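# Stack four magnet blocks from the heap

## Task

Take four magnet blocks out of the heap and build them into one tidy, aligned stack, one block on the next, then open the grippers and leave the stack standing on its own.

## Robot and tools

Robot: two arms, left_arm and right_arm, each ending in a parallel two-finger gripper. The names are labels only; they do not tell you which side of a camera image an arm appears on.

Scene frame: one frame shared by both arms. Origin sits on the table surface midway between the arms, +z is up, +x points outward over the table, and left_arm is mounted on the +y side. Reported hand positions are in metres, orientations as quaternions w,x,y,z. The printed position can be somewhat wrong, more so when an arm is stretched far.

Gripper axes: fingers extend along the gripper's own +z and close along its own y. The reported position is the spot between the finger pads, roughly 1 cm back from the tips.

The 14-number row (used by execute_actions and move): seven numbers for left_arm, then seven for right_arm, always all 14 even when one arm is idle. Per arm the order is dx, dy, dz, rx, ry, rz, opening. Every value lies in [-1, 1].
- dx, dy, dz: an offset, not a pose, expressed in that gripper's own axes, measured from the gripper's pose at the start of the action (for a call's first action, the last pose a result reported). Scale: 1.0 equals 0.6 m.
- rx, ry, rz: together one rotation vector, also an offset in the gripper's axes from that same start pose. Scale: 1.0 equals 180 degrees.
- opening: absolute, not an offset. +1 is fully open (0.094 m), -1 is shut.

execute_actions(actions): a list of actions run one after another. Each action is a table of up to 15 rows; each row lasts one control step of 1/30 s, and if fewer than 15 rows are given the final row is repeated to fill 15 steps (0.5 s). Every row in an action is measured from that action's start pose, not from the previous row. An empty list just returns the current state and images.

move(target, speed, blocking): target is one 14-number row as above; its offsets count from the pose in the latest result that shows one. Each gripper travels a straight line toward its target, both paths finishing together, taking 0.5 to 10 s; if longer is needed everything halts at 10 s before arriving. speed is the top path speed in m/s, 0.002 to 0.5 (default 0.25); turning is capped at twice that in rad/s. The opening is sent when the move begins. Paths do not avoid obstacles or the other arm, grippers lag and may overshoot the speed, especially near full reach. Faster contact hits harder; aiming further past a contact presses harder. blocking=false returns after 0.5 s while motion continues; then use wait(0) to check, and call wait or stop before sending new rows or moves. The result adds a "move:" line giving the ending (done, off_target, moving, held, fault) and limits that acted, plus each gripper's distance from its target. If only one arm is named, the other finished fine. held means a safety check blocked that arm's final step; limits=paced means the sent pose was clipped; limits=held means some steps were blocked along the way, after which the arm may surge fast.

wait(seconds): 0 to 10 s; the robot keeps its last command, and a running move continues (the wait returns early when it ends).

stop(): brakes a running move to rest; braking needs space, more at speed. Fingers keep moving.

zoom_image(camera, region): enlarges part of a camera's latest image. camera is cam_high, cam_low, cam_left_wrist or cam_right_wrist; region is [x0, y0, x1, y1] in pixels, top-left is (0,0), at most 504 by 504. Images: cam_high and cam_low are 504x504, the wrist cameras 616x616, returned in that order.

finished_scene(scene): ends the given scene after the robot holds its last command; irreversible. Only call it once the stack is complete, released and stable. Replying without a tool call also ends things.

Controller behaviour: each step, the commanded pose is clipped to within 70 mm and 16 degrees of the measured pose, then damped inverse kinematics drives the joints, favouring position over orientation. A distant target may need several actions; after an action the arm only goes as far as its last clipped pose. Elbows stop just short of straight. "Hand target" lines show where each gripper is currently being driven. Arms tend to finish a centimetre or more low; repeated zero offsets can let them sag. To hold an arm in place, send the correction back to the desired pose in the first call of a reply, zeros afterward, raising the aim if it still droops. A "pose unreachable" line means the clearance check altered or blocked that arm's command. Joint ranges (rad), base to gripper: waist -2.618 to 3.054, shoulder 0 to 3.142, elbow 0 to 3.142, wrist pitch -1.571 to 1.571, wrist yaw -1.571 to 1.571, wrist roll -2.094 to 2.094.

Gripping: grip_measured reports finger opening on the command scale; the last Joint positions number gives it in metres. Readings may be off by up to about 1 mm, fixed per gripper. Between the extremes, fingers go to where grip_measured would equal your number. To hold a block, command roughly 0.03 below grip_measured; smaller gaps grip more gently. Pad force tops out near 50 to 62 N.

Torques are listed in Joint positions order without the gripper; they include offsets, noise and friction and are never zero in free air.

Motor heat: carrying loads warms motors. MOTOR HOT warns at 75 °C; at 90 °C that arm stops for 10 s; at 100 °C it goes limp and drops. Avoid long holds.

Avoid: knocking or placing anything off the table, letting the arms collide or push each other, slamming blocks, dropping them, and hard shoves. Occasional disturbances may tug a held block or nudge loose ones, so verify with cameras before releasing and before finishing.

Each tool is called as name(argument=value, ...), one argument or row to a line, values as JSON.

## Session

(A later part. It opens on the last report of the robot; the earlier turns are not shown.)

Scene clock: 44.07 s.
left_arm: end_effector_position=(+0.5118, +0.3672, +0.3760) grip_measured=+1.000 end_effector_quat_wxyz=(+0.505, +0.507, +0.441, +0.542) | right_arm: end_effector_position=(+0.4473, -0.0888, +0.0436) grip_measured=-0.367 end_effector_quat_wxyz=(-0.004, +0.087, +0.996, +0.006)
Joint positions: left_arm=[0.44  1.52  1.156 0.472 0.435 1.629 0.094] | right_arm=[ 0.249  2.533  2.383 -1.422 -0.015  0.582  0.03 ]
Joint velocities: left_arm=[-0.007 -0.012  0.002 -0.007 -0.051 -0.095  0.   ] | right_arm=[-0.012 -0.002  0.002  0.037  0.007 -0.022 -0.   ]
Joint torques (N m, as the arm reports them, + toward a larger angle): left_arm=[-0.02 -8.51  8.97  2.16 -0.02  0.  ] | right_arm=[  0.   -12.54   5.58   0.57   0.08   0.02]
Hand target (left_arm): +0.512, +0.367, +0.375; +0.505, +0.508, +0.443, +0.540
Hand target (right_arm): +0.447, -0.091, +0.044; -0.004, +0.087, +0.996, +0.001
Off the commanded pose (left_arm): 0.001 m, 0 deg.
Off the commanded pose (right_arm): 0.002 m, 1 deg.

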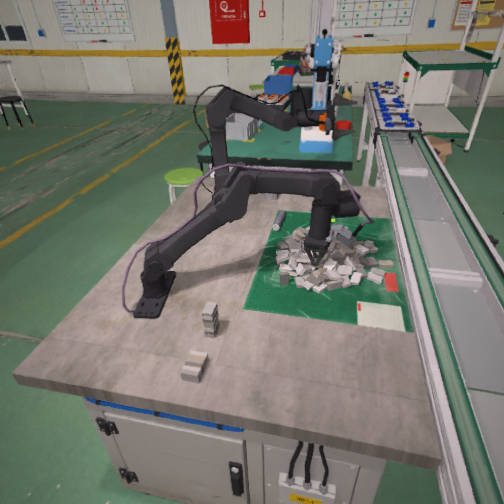

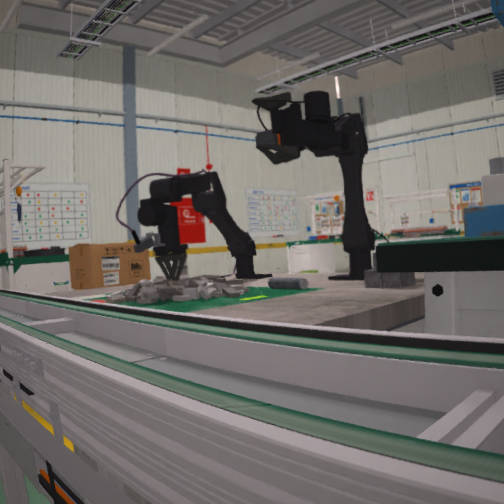

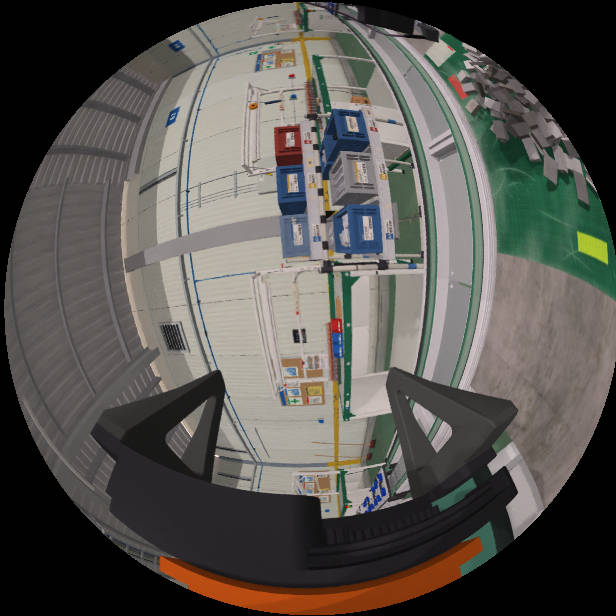

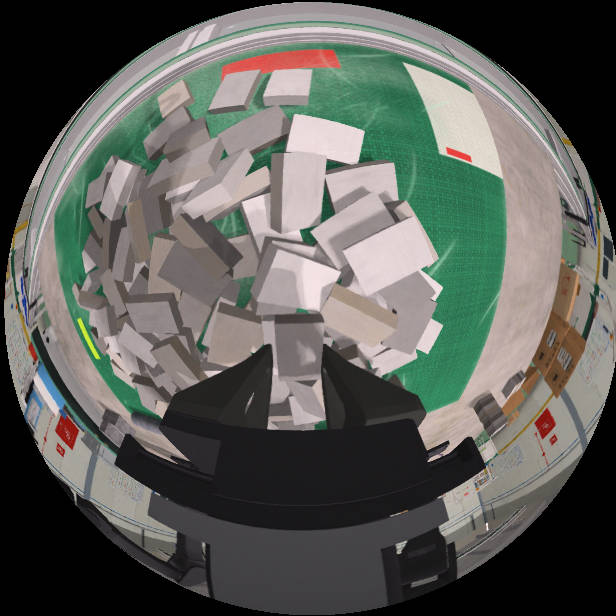

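execute_actions(
  actions=[
    [[0,0,0,0,0,0,1,0,-0.001,0.004,0.002,0.001,0,-0.35],[0,0,0,0,0,0,1,0.001,-0.002,0.008,0.004,0.002,0,-0.35],[0,0,0,0,0,0,1,0.001,-0.003,0.012,0.005,0.003,0,-0.35],[0,0,0,0,0,0,1,0.002,-0.003,0.016,0.005,0.004,0,-0.35],[0,0,0,0,0,0,1,0.002,-0.003,0.02,0.005,0.005,0,-0.35],[0,0,0,0,0,0,1,0.003,-0.003,0.024,0.005,0.006,0,-0.35]],
  ],
)

zoom_image(
  camera="cam_right_wrist",
  region=[190,250,410,430],
)

Scene clock: 46.03 s.
left_arm: end_effector_position=(+0.5116, +0.3671, +0.3774) grip_measured=+1.000 end_effector_quat_wxyz=(+0.506, +0.506, +0.439, +0.544) | right_arm: end_effector_position=(+0.4475, -0.0886, +0.0436) grip_measured=-0.352 end_effector_quat_wxyz=(-0.004, +0.087, +0.996, +0.007)
Joint positions: left_arm=[0.44  1.52  1.156 0.479 0.435 1.629 0.094] | right_arm=[ 0.249  2.533  2.383 -1.42  -0.015  0.582  0.03 ]
Joint velocities: left_arm=[-0.002 -0.002  0.007 -0.037  0.051 -0.022  0.   ] | right_arm=[ 0.002  0.002 -0.007 -0.037 -0.022 -0.022 -0.   ]
Joint torques (N m, as the arm reports them, + toward a larger angle): left_arm=[-0.02 -8.52  8.97  2.17 -0.02  0.  ] | right_arm=[  0.05 -11.32   4.     0.75   0.01   0.01]
Hand target (left_arm): +0.512, +0.367, +0.376; +0.505, +0.507, +0.441, +0.542
Hand target (right_arm): +0.445, -0.090, +0.029; -0.014, +0.087, +0.996, -0.001
Off the commanded pose (left_arm): 0.001 m, 0 deg.
Off the commanded pose (right_arm): 0.015 m, 1 deg.

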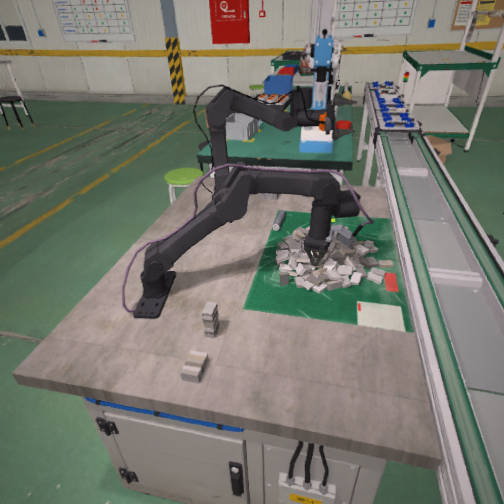

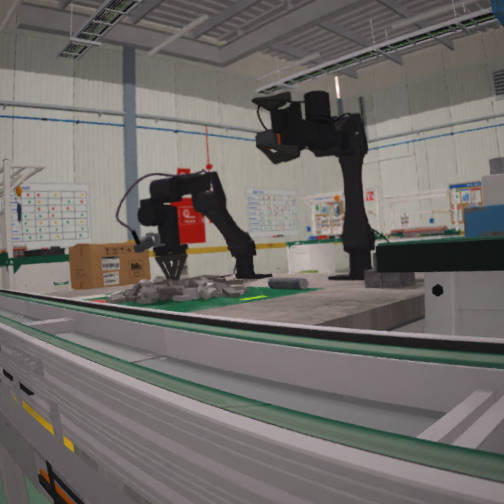

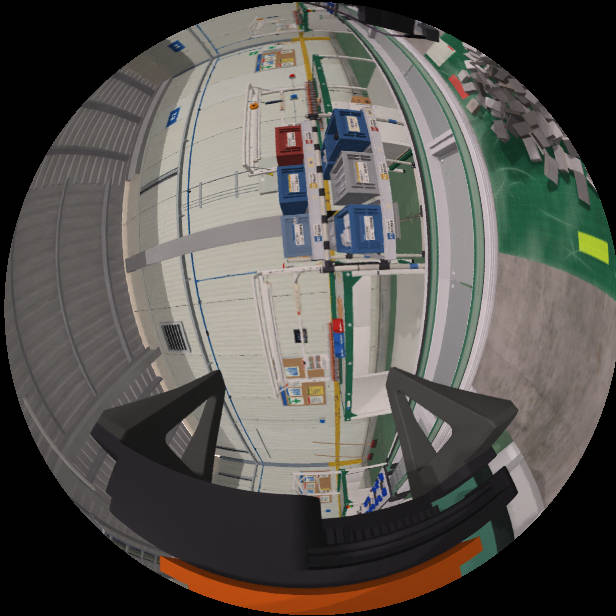

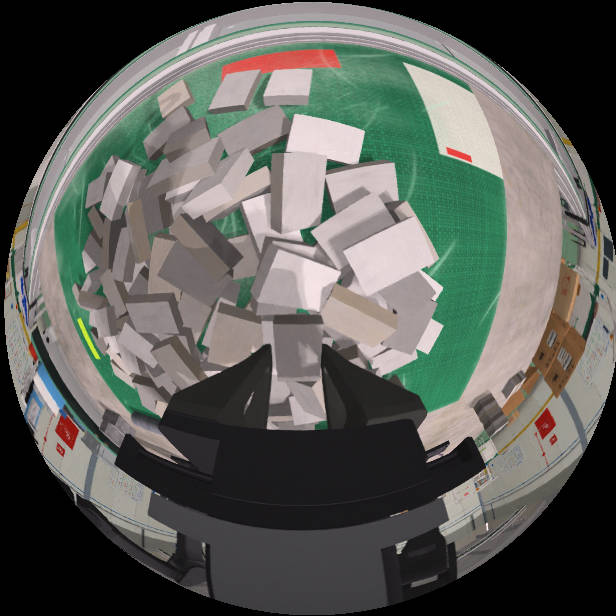

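Region (190, 250, 410, 430) of cam_right_wrist's 616x616 image, scaled by 2.291, with more detail than that image has; it fills the top 412 rows of this view, and the rest is white.

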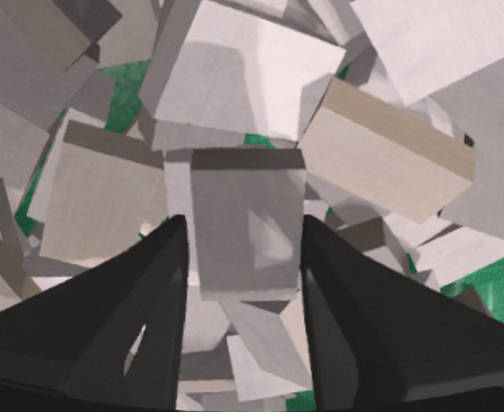

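execute_actions(
  actions=[
    [[0,0,0,0,0,0,1,0,0,0.005,0,0,0,-0.37],[0,0,0,0,0,0,1,0,0,0.005,0,0,0,-0.39],[0,0,0,0,0,0,1,0,0,0.005,0,0,0,-0.41],[0,0,0,0,0,0,1,0,0,0.005,0,0,0,-0.425],[0,0,0,0,0,0,1,0,0,0.005,0,0,0,-0.44],[0,0,0,0,0,0,1,0,0,0.005,0,0,0,-0.455],[0,0,0,0,0,0,1,0,0,0.005,0,0,0,-0.47]],
  ],
)

zoom_image(
  camera="cam_right_wrist",
  region=[190,250,410,430],
)

Scene clock: 47.60 s.
left_arm: end_effector_position=(+0.5115, +0.3671, +0.3788) grip_measured=+1.000 end_effector_quat_wxyz=(+0.507, +0.505, +0.437, +0.546) | right_arm: end_effector_position=(+0.4478, -0.0874, +0.0436) grip_measured=-0.459 end_effector_quat_wxyz=(-0.004, +0.087, +0.996, +0.010)
Joint positions: left_arm=[0.44  1.52  1.156 0.484 0.435 1.629 0.094] | right_arm=[ 0.249  2.533  2.383 -1.417 -0.02   0.582  0.025]
Joint velocities: left_arm=[ 0.002 -0.007 -0.012 -0.051 -0.007 -0.007  0.   ] | right_arm=[-0.007 -0.007  0.007  0.051  0.051 -0.022  0.001]
Joint torques (N m, as the arm reports them, + toward a larger angle): left_arm=[-0.02 -8.51  8.97  2.19 -0.02  0.  ] | right_arm=[ -0.05 -12.73   4.58   0.68   0.01   0.  ]
Hand target (left_arm): +0.512, +0.367, +0.377; +0.506, +0.506, +0.439, +0.544
Hand target (right_arm): +0.447, -0.089, +0.041; -0.004, +0.087, +0.996, +0.006
Off the commanded pose (left_arm): 0.001 m, 0 deg.
Off the commanded pose (right_arm): 0.003 m, 0 deg.

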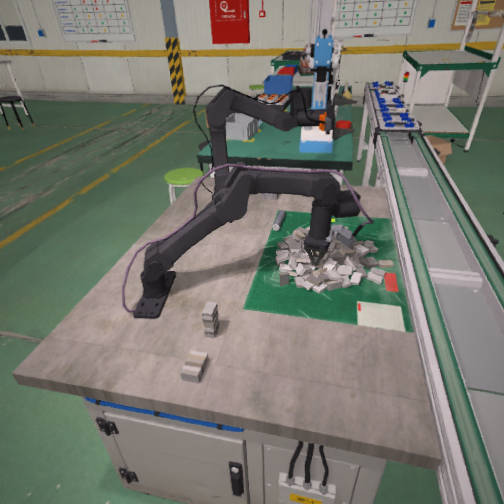

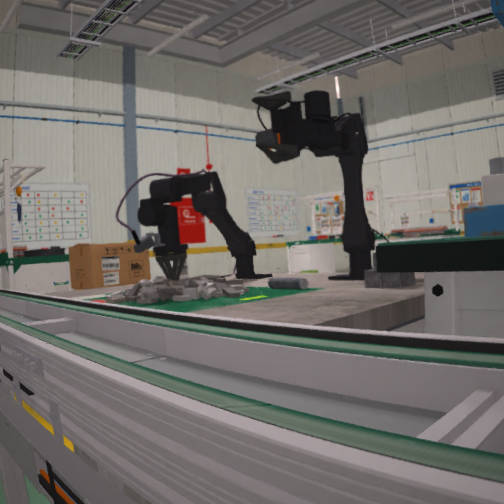

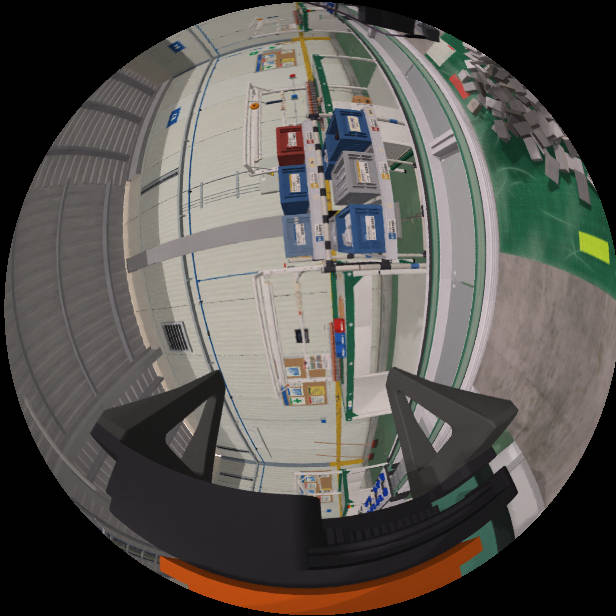

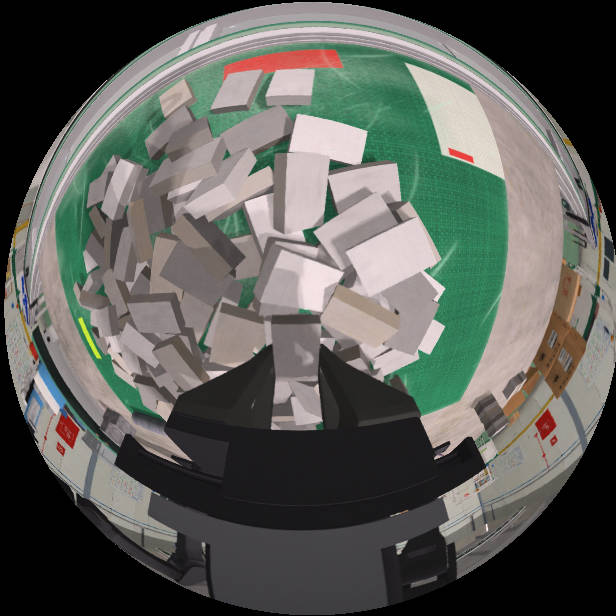

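Region (190, 250, 410, 430) of cam_right_wrist's 616x616 image, scaled by 2.291, with more detail than that image has; it fills the top 412 rows of this view, and the rest is white.

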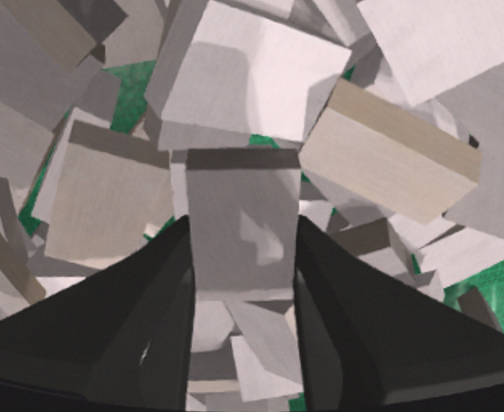

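execute_actions(
  actions=[
    [[0,0,0,0,0,0,1,0,0,0,0,0,0,-0.48],[0,0,0,0,0,0,1,0,0,0,0,0,0,-0.49],[0,0,0,0,0,0,1,0,0,0,0,0,0,-0.50]],
  ],
)

zoom_image(
  camera="cam_right_wrist",
  region=[230,290,370,410],
)

Scene clock: 50.83 s.
left_arm: end_effector_position=(+0.5113, +0.3670, +0.3802) grip_measured=+1.000 end_effector_quat_wxyz=(+0.507, +0.504, +0.435, +0.547) | right_arm: end_effector_position=(+0.4478, -0.0873, +0.0436) grip_measured=-0.472 end_effector_quat_wxyz=(-0.004, +0.087, +0.996, +0.010)
Joint positions: left_arm=[0.44  1.52  1.156 0.49  0.435 1.629 0.094] | right_arm=[ 0.249  2.533  2.383 -1.417 -0.021  0.582  0.025]
Joint velocities: left_arm=[ 0.002  0.017  0.002 -0.051  0.037  0.022  0.   ] | right_arm=[ 0.002  0.007 -0.012 -0.022  0.037 -0.051 -0.001]
Joint torques (N m, as the arm reports them, + toward a larger angle): left_arm=[-0.02 -8.51  8.96  2.17 -0.03  0.  ] | right_arm=[  0.07 -12.61   5.61   0.56  -0.04   0.01]
Hand target (left_arm): +0.511, +0.367, +0.379; +0.507, +0.505, +0.437, +0.546
Hand target (right_arm): +0.448, -0.087, +0.044; -0.004, +0.087, +0.996, +0.010
Off the commanded pose (left_arm): 0.001 m, 0 deg.
Off the commanded pose (right_arm): 0.000 m, 0 deg.

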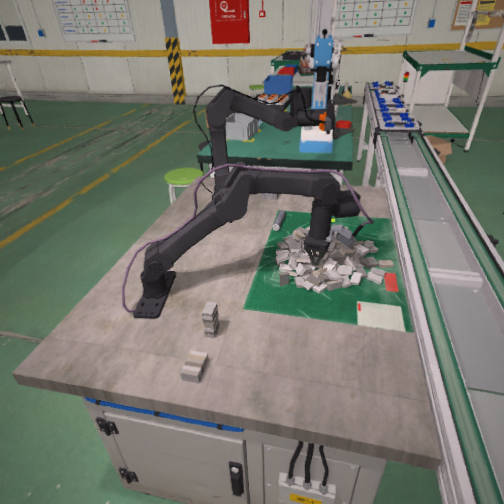

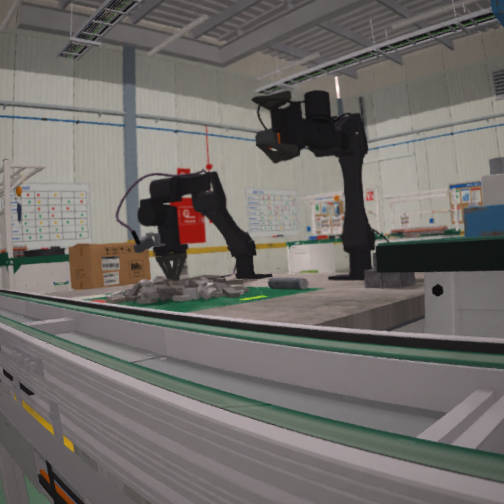

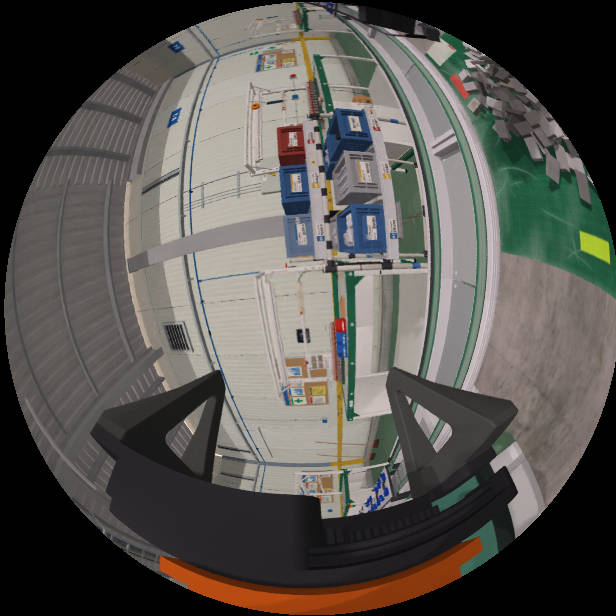

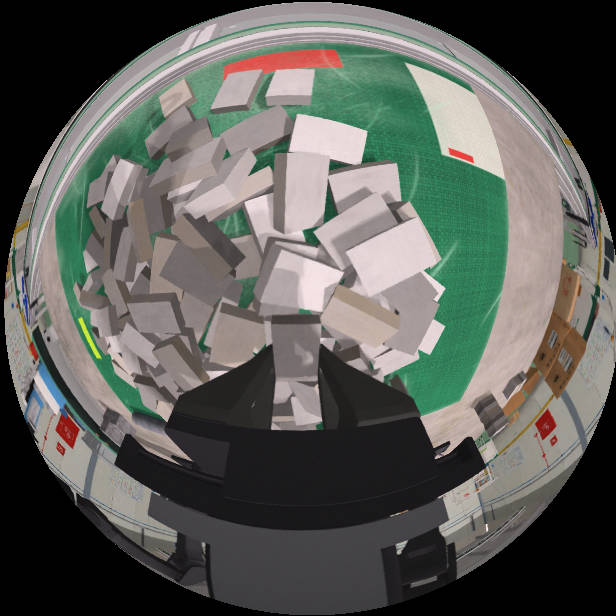

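Region (230, 290, 370, 410) of cam_right_wrist's 616x616 image, scaled by 3.600, with more detail than that image has; it fills the top 432 rows of this view, and the rest is white.

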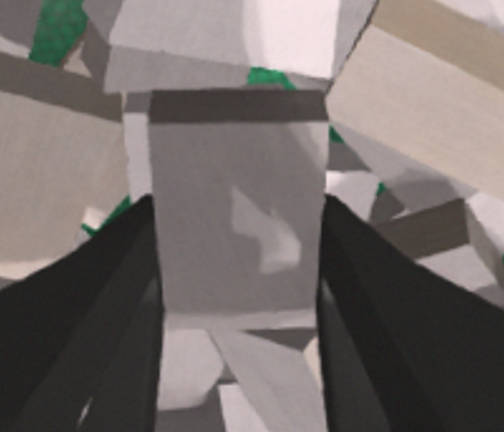

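move(
  target=[0,0,0,0,0,0,1,0.03,0,-0.055,0.006,0,0,-0.505],
  speed=0.06,
)

zoom_image(
  camera="cam_right_wrist",
  region=[190,250,410,430],
)

Scene clock: 52.63 s.
left_arm: end_effector_position=(+0.5112, +0.3669, +0.3815) grip_measured=+1.000 end_effector_quat_wxyz=(+0.508, +0.503, +0.433, +0.549) | right_arm: end_effector_position=(+0.4350, -0.0865, +0.0647) grip_measured=-0.472 end_effector_quat_wxyz=(-0.007, +0.086, +0.996, +0.004)
Joint positions: left_arm=[0.44  1.52  1.156 0.496 0.435 1.629 0.094] | right_arm=[ 0.263  2.488  2.383 -1.475 -0.013  0.596  0.025]
Joint velocities: left_arm=[-0.007  0.007  0.007 -0.066 -0.022  0.022  0.   ] | right_arm=[-0.012  0.002  0.007 -0.066 -0.066 -0.022  0.001]
Joint torques (N m, as the arm reports them, + toward a larger angle): left_arm=[-0.03 -8.51  8.96  2.18 -0.03  0.  ] | right_arm=[  0.86 -13.51   6.63   0.23   0.04   0.12]
Hand target (left_arm): +0.511, +0.367, +0.380; +0.507, +0.504, +0.435, +0.547
Hand target (right_arm): +0.431, -0.085, +0.077; -0.004, +0.087, +0.996, +0.001
Off the commanded pose (left_arm): 0.001 m, 0 deg.
Off the commanded pose (right_arm): 0.013 m, 0 deg.
move: off_target (right_arm)

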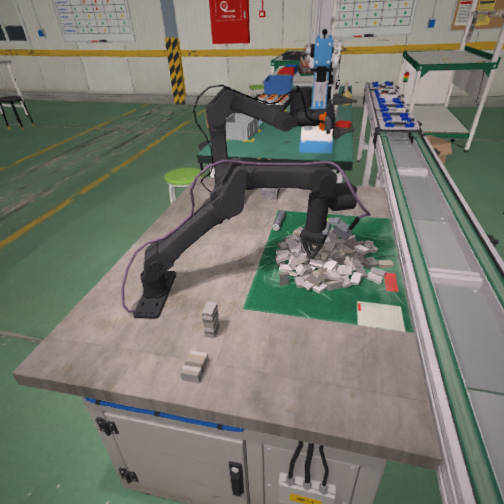

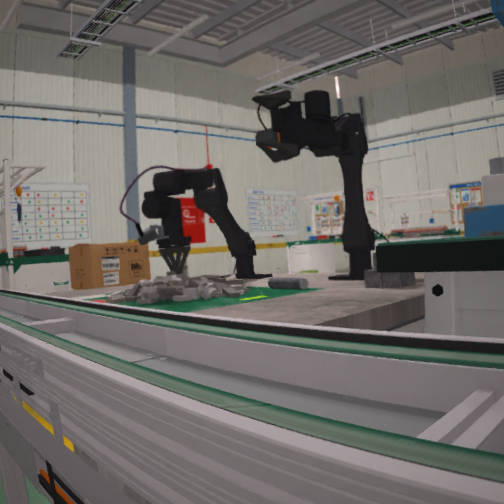

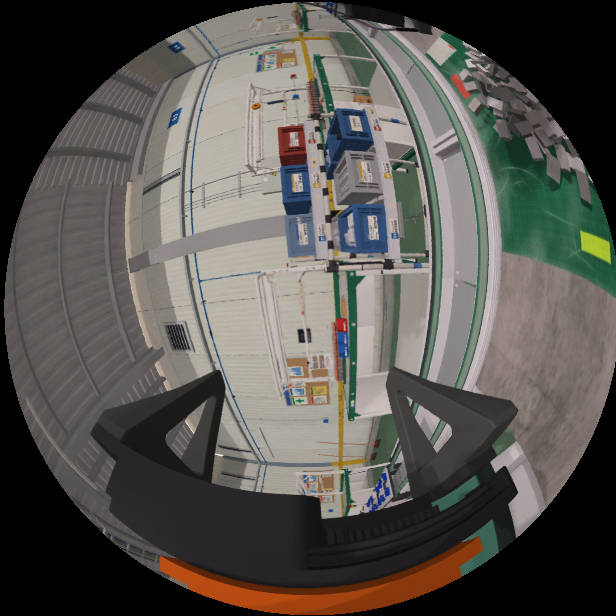

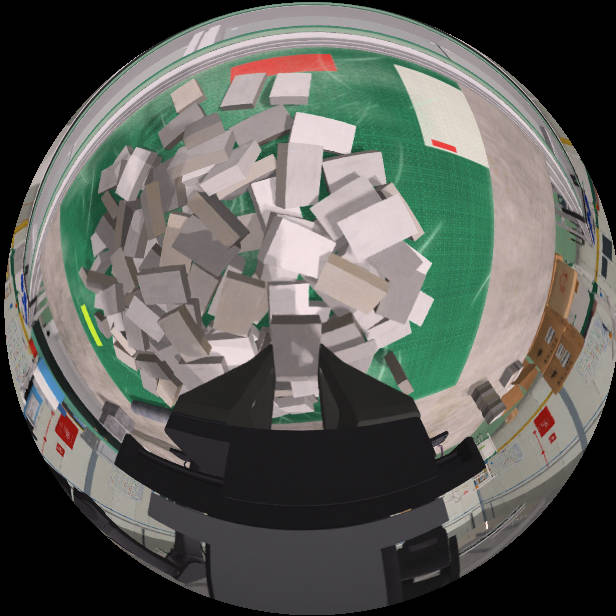

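Region (190, 250, 410, 430) of cam_right_wrist's 616x616 image, scaled by 2.291, with more detail than that image has; it fills the top 412 rows of this view, and the rest is white.

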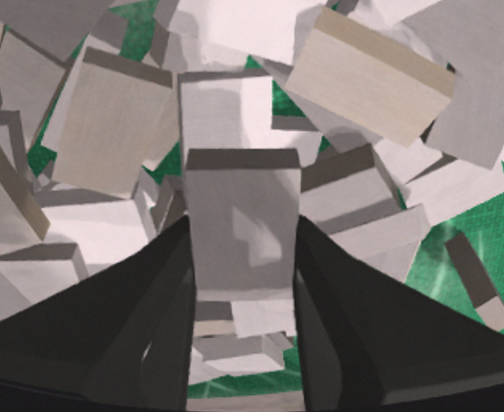

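move(
  target=[0,0,0,0,0,0,1,0.035,-0.288,0.025,0.002,-0.005,-0.06,-0.505],
  speed=0.2,
)

move(
  target=[0,0,0,0,0,0,1,0.004,0,0.045,0,0,0,-0.505],
  speed=0.07,
)

zoom_image(
  camera="cam_right_wrist",
  region=[190,250,410,430],
)

Scene clock: 57.17 s.
left_arm: end_effector_position=(+0.5110, +0.3669, +0.3829) grip_measured=+1.000 end_effector_quat_wxyz=(+0.508, +0.502, +0.431, +0.551) | right_arm: end_effector_position=(+0.3863, -0.2545, +0.0455) grip_measured=-0.472 end_effector_quat_wxyz=(-0.008, -0.001, +1.000, -0.001)
Joint positions: left_arm=[0.44  1.52  1.156 0.502 0.435 1.629 0.094] | right_arm=[-0.082  2.062  1.592 -1.116 -0.     0.076  0.025]
Joint velocities: left_arm=[ 0.002 -0.002 -0.007  0.051  0.037  0.022  0.   ] | right_arm=[-0.002 -0.002 -0.012 -0.066 -0.037 -0.022  0.   ]
Joint torques (N m, as the arm reports them, + toward a larger angle): left_arm=[-0.02 -8.5   8.95  2.18 -0.03  0.  ] | right_arm=[  0.25 -11.27   3.96   0.67   0.03  -0.07]
Hand target (left_arm): +0.511, +0.367, +0.382; +0.508, +0.503, +0.433, +0.549
Hand target (right_arm): +0.384, -0.254, +0.049; -0.000, -0.008, +1.000, -0.001
Off the commanded pose (left_arm): 0.001 m, 0 deg.
Off the commanded pose (right_arm): 0.004 m, 1 deg.
move: done

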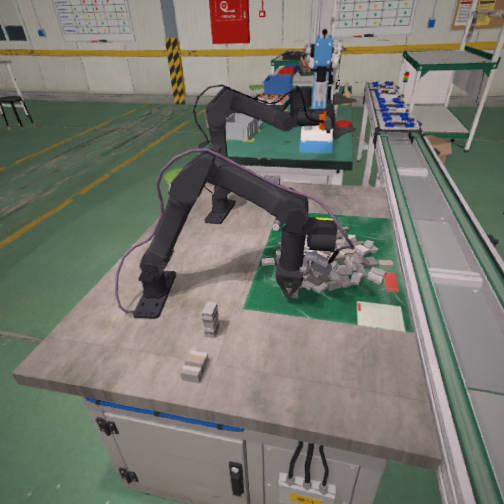

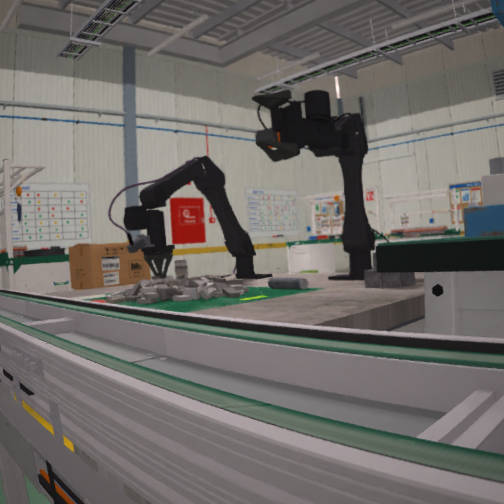

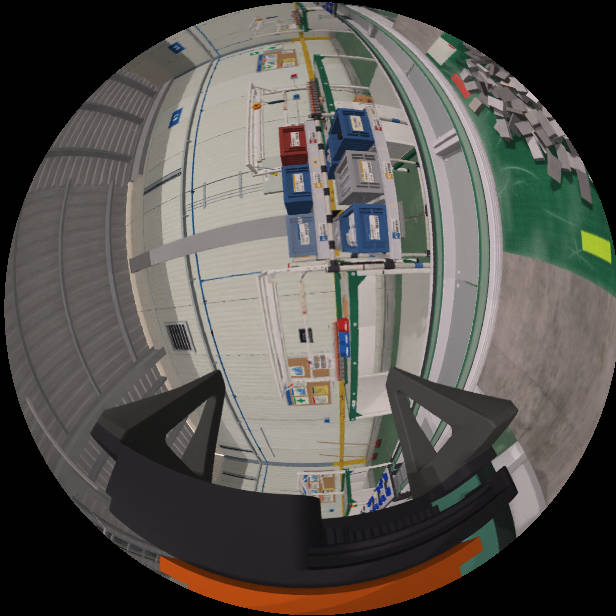

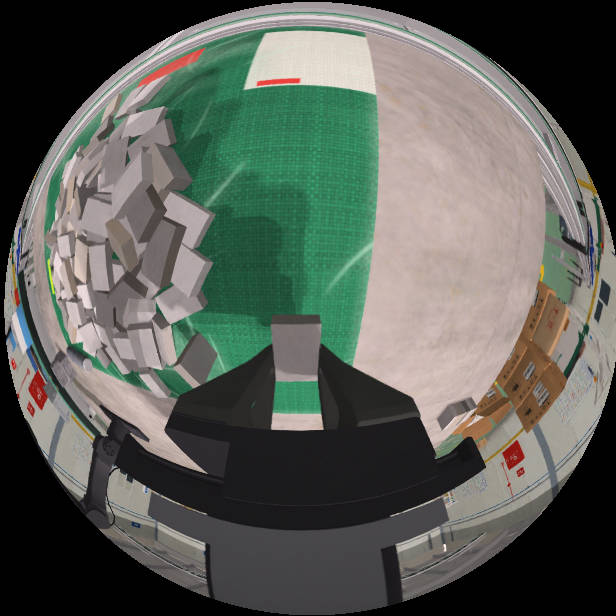

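Scene clock: 58.10 s.
left_arm: end_effector_position=(+0.5108, +0.3668, +0.3842) grip_measured=+1.000 end_effector_quat_wxyz=(+0.509, +0.501, +0.429, +0.553) | right_arm: end_effector_position=(+0.3877, -0.2543, +0.0274) grip_measured=-0.472 end_effector_quat_wxyz=(+0.001, -0.001, +1.000, +0.000)
Joint positions: left_arm=[0.44  1.52  1.156 0.508 0.435 1.629 0.094] | right_arm=[-0.082  2.069  1.528 -1.027 -0.     0.076  0.025]
Joint velocities: left_arm=[ 0.012 -0.032 -0.007 -0.022 -0.022 -0.037  0.   ] | right_arm=[ 0.007  0.002  0.012  0.095  0.007  0.022 -0.001]
Joint torques (N m, as the arm reports them, + toward a larger angle): left_arm=[-0.02 -8.49  8.94  2.18 -0.03  0.  ] | right_arm=[ 0.1  -8.83  4.1   0.72 -0.03  0.03]
Hand target (left_arm): +0.511, +0.367, +0.383; +0.508, +0.502, +0.431, +0.551
Hand target (right_arm): +0.383, -0.254, +0.019; -0.008, -0.001, +1.000, -0.001
Off the commanded pose (left_arm): 0.001 m, 0 deg.
Off the commanded pose (right_arm): 0.010 m, 1 deg.
move: done

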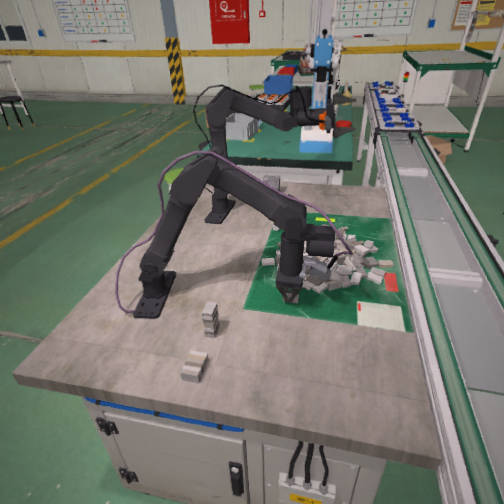

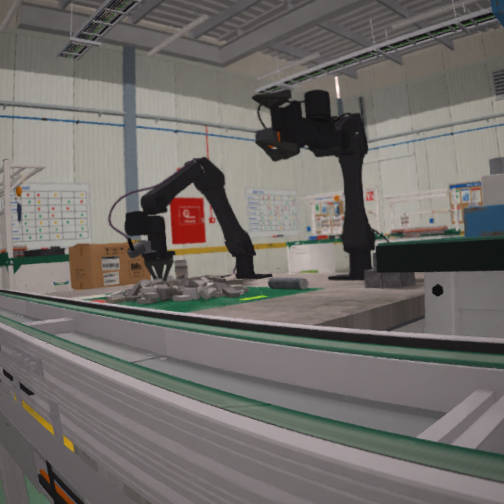

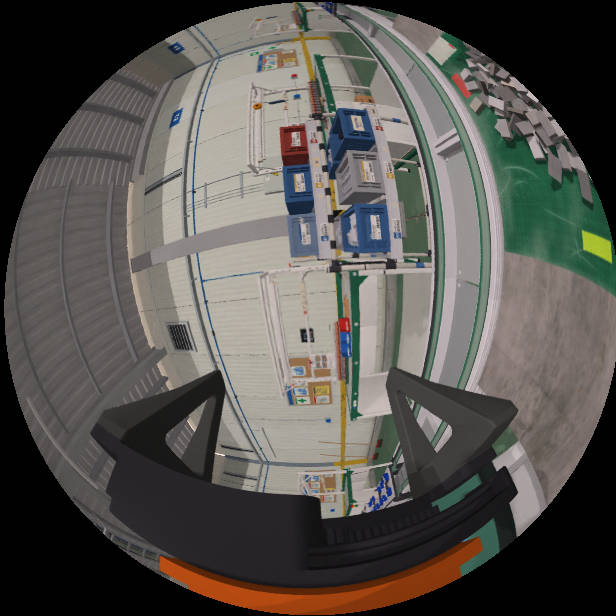

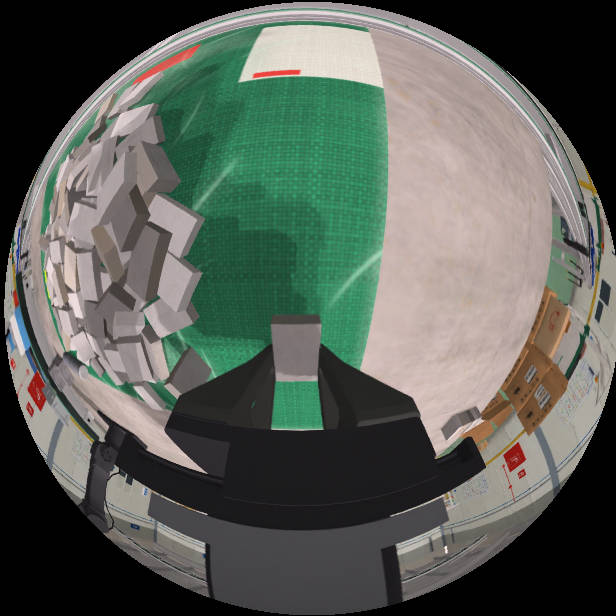

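Region (190, 250, 410, 430) of cam_right_wrist's 616x616 image, scaled by 2.291, with more detail than that image has; it fills the top 412 rows of this view, and the rest is white.

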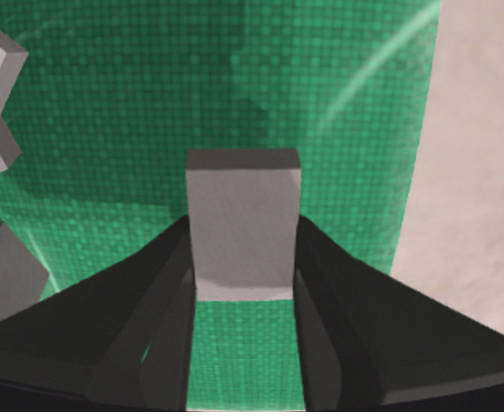

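execute_actions(
  actions=[
    [[0,0,0,0,0,0,1,0.001,0,0.004,0,0.002,0,-0.505],[0,0,0,0,0,0,1,0.001,0,0.008,0,0.003,0,-0.505],[0,0,0,0,0,0,1,0.002,0,0.012,0,0.005,0,-0.505],[0,0,0,0,0,0,1,0.003,0,0.016,0,0.006,0,-0.505],[0,0,0,0,0,0,1,0.003,0,0.02,0,0.008,0,-0.505],[0,0,0,0,0,0,1,0.004,0,0.023,0,0.009,0,-0.505],[0,0,0,0,0,0,1,0.005,0,0.026,0,0.010,0,-0.505],[0,0,0,0,0,0,1,0.005,0,0.029,0,0.011,0,-0.505]],
  ],
)

zoom_image(
  camera="cam_right_wrist",
  region=[190,250,410,430],
)

Scene clock: 60.20 s.
left_arm: end_effector_position=(+0.5106, +0.3667, +0.3855) grip_measured=+1.000 end_effector_quat_wxyz=(+0.510, +0.500, +0.427, +0.555) | right_arm: end_effector_position=(+0.3852, -0.2545, +0.0145) grip_measured=-0.472 end_effector_quat_wxyz=(-0.014, -0.001, +1.000, -0.001)
Joint positions: left_arm=[0.44  1.52  1.156 0.514 0.435 1.629 0.094] | right_arm=[-0.082  2.104  1.528 -1.023 -0.     0.076  0.025]
Joint velocities: left_arm=[-0.012 -0.012 -0.002  0.066 -0.037 -0.022  0.   ] | right_arm=[-0.002  0.007 -0.022  0.007 -0.007  0.11  -0.   ]
Joint torques (N m, as the arm reports them, + toward a larger angle): left_arm=[-0.02 -8.49  8.95  2.18 -0.04 -0.01] | right_arm=[-0.03 -9.07  4.73  0.63 -0.04  0.05]
Hand target (left_arm): +0.511, +0.367, +0.384; +0.509, +0.501, +0.429, +0.553
Hand target (right_arm): +0.385, -0.254, +0.010; -0.016, -0.001, +1.000, +0.000
Off the commanded pose (left_arm): 0.001 m, 0 deg.
Off the commanded pose (right_arm): 0.005 m, 0 deg.

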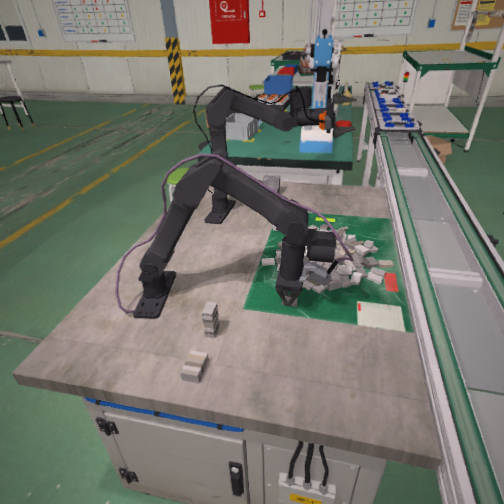

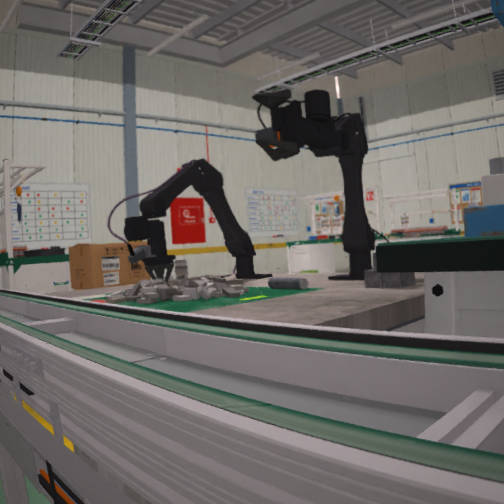

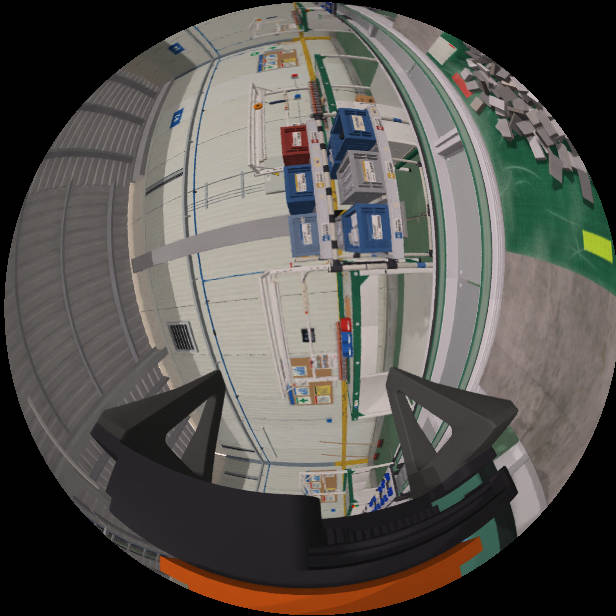

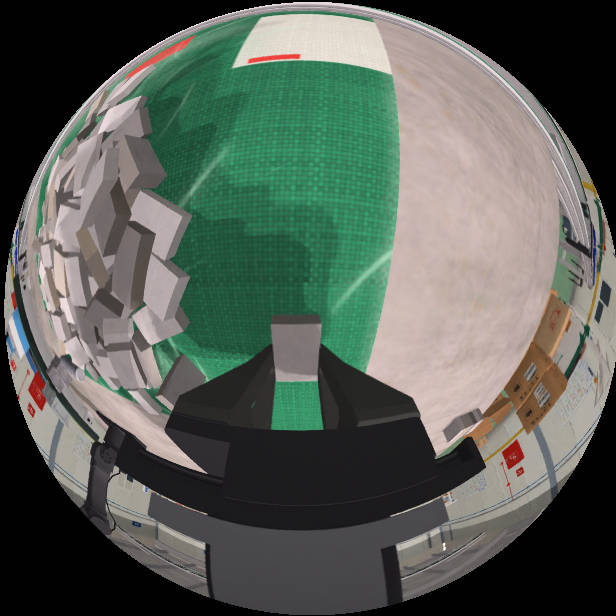

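Region (190, 250, 410, 430) of cam_right_wrist's 616x616 image, scaled by 2.291, with more detail than that image has; it fills the top 412 rows of this view, and the rest is white.

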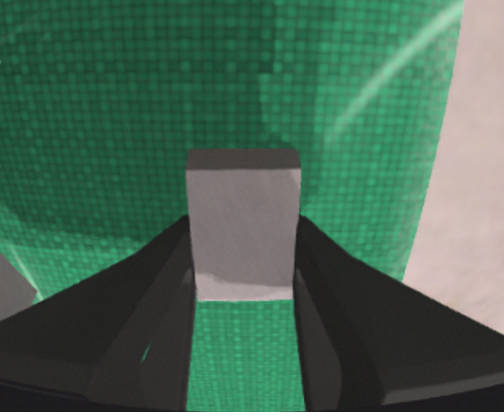

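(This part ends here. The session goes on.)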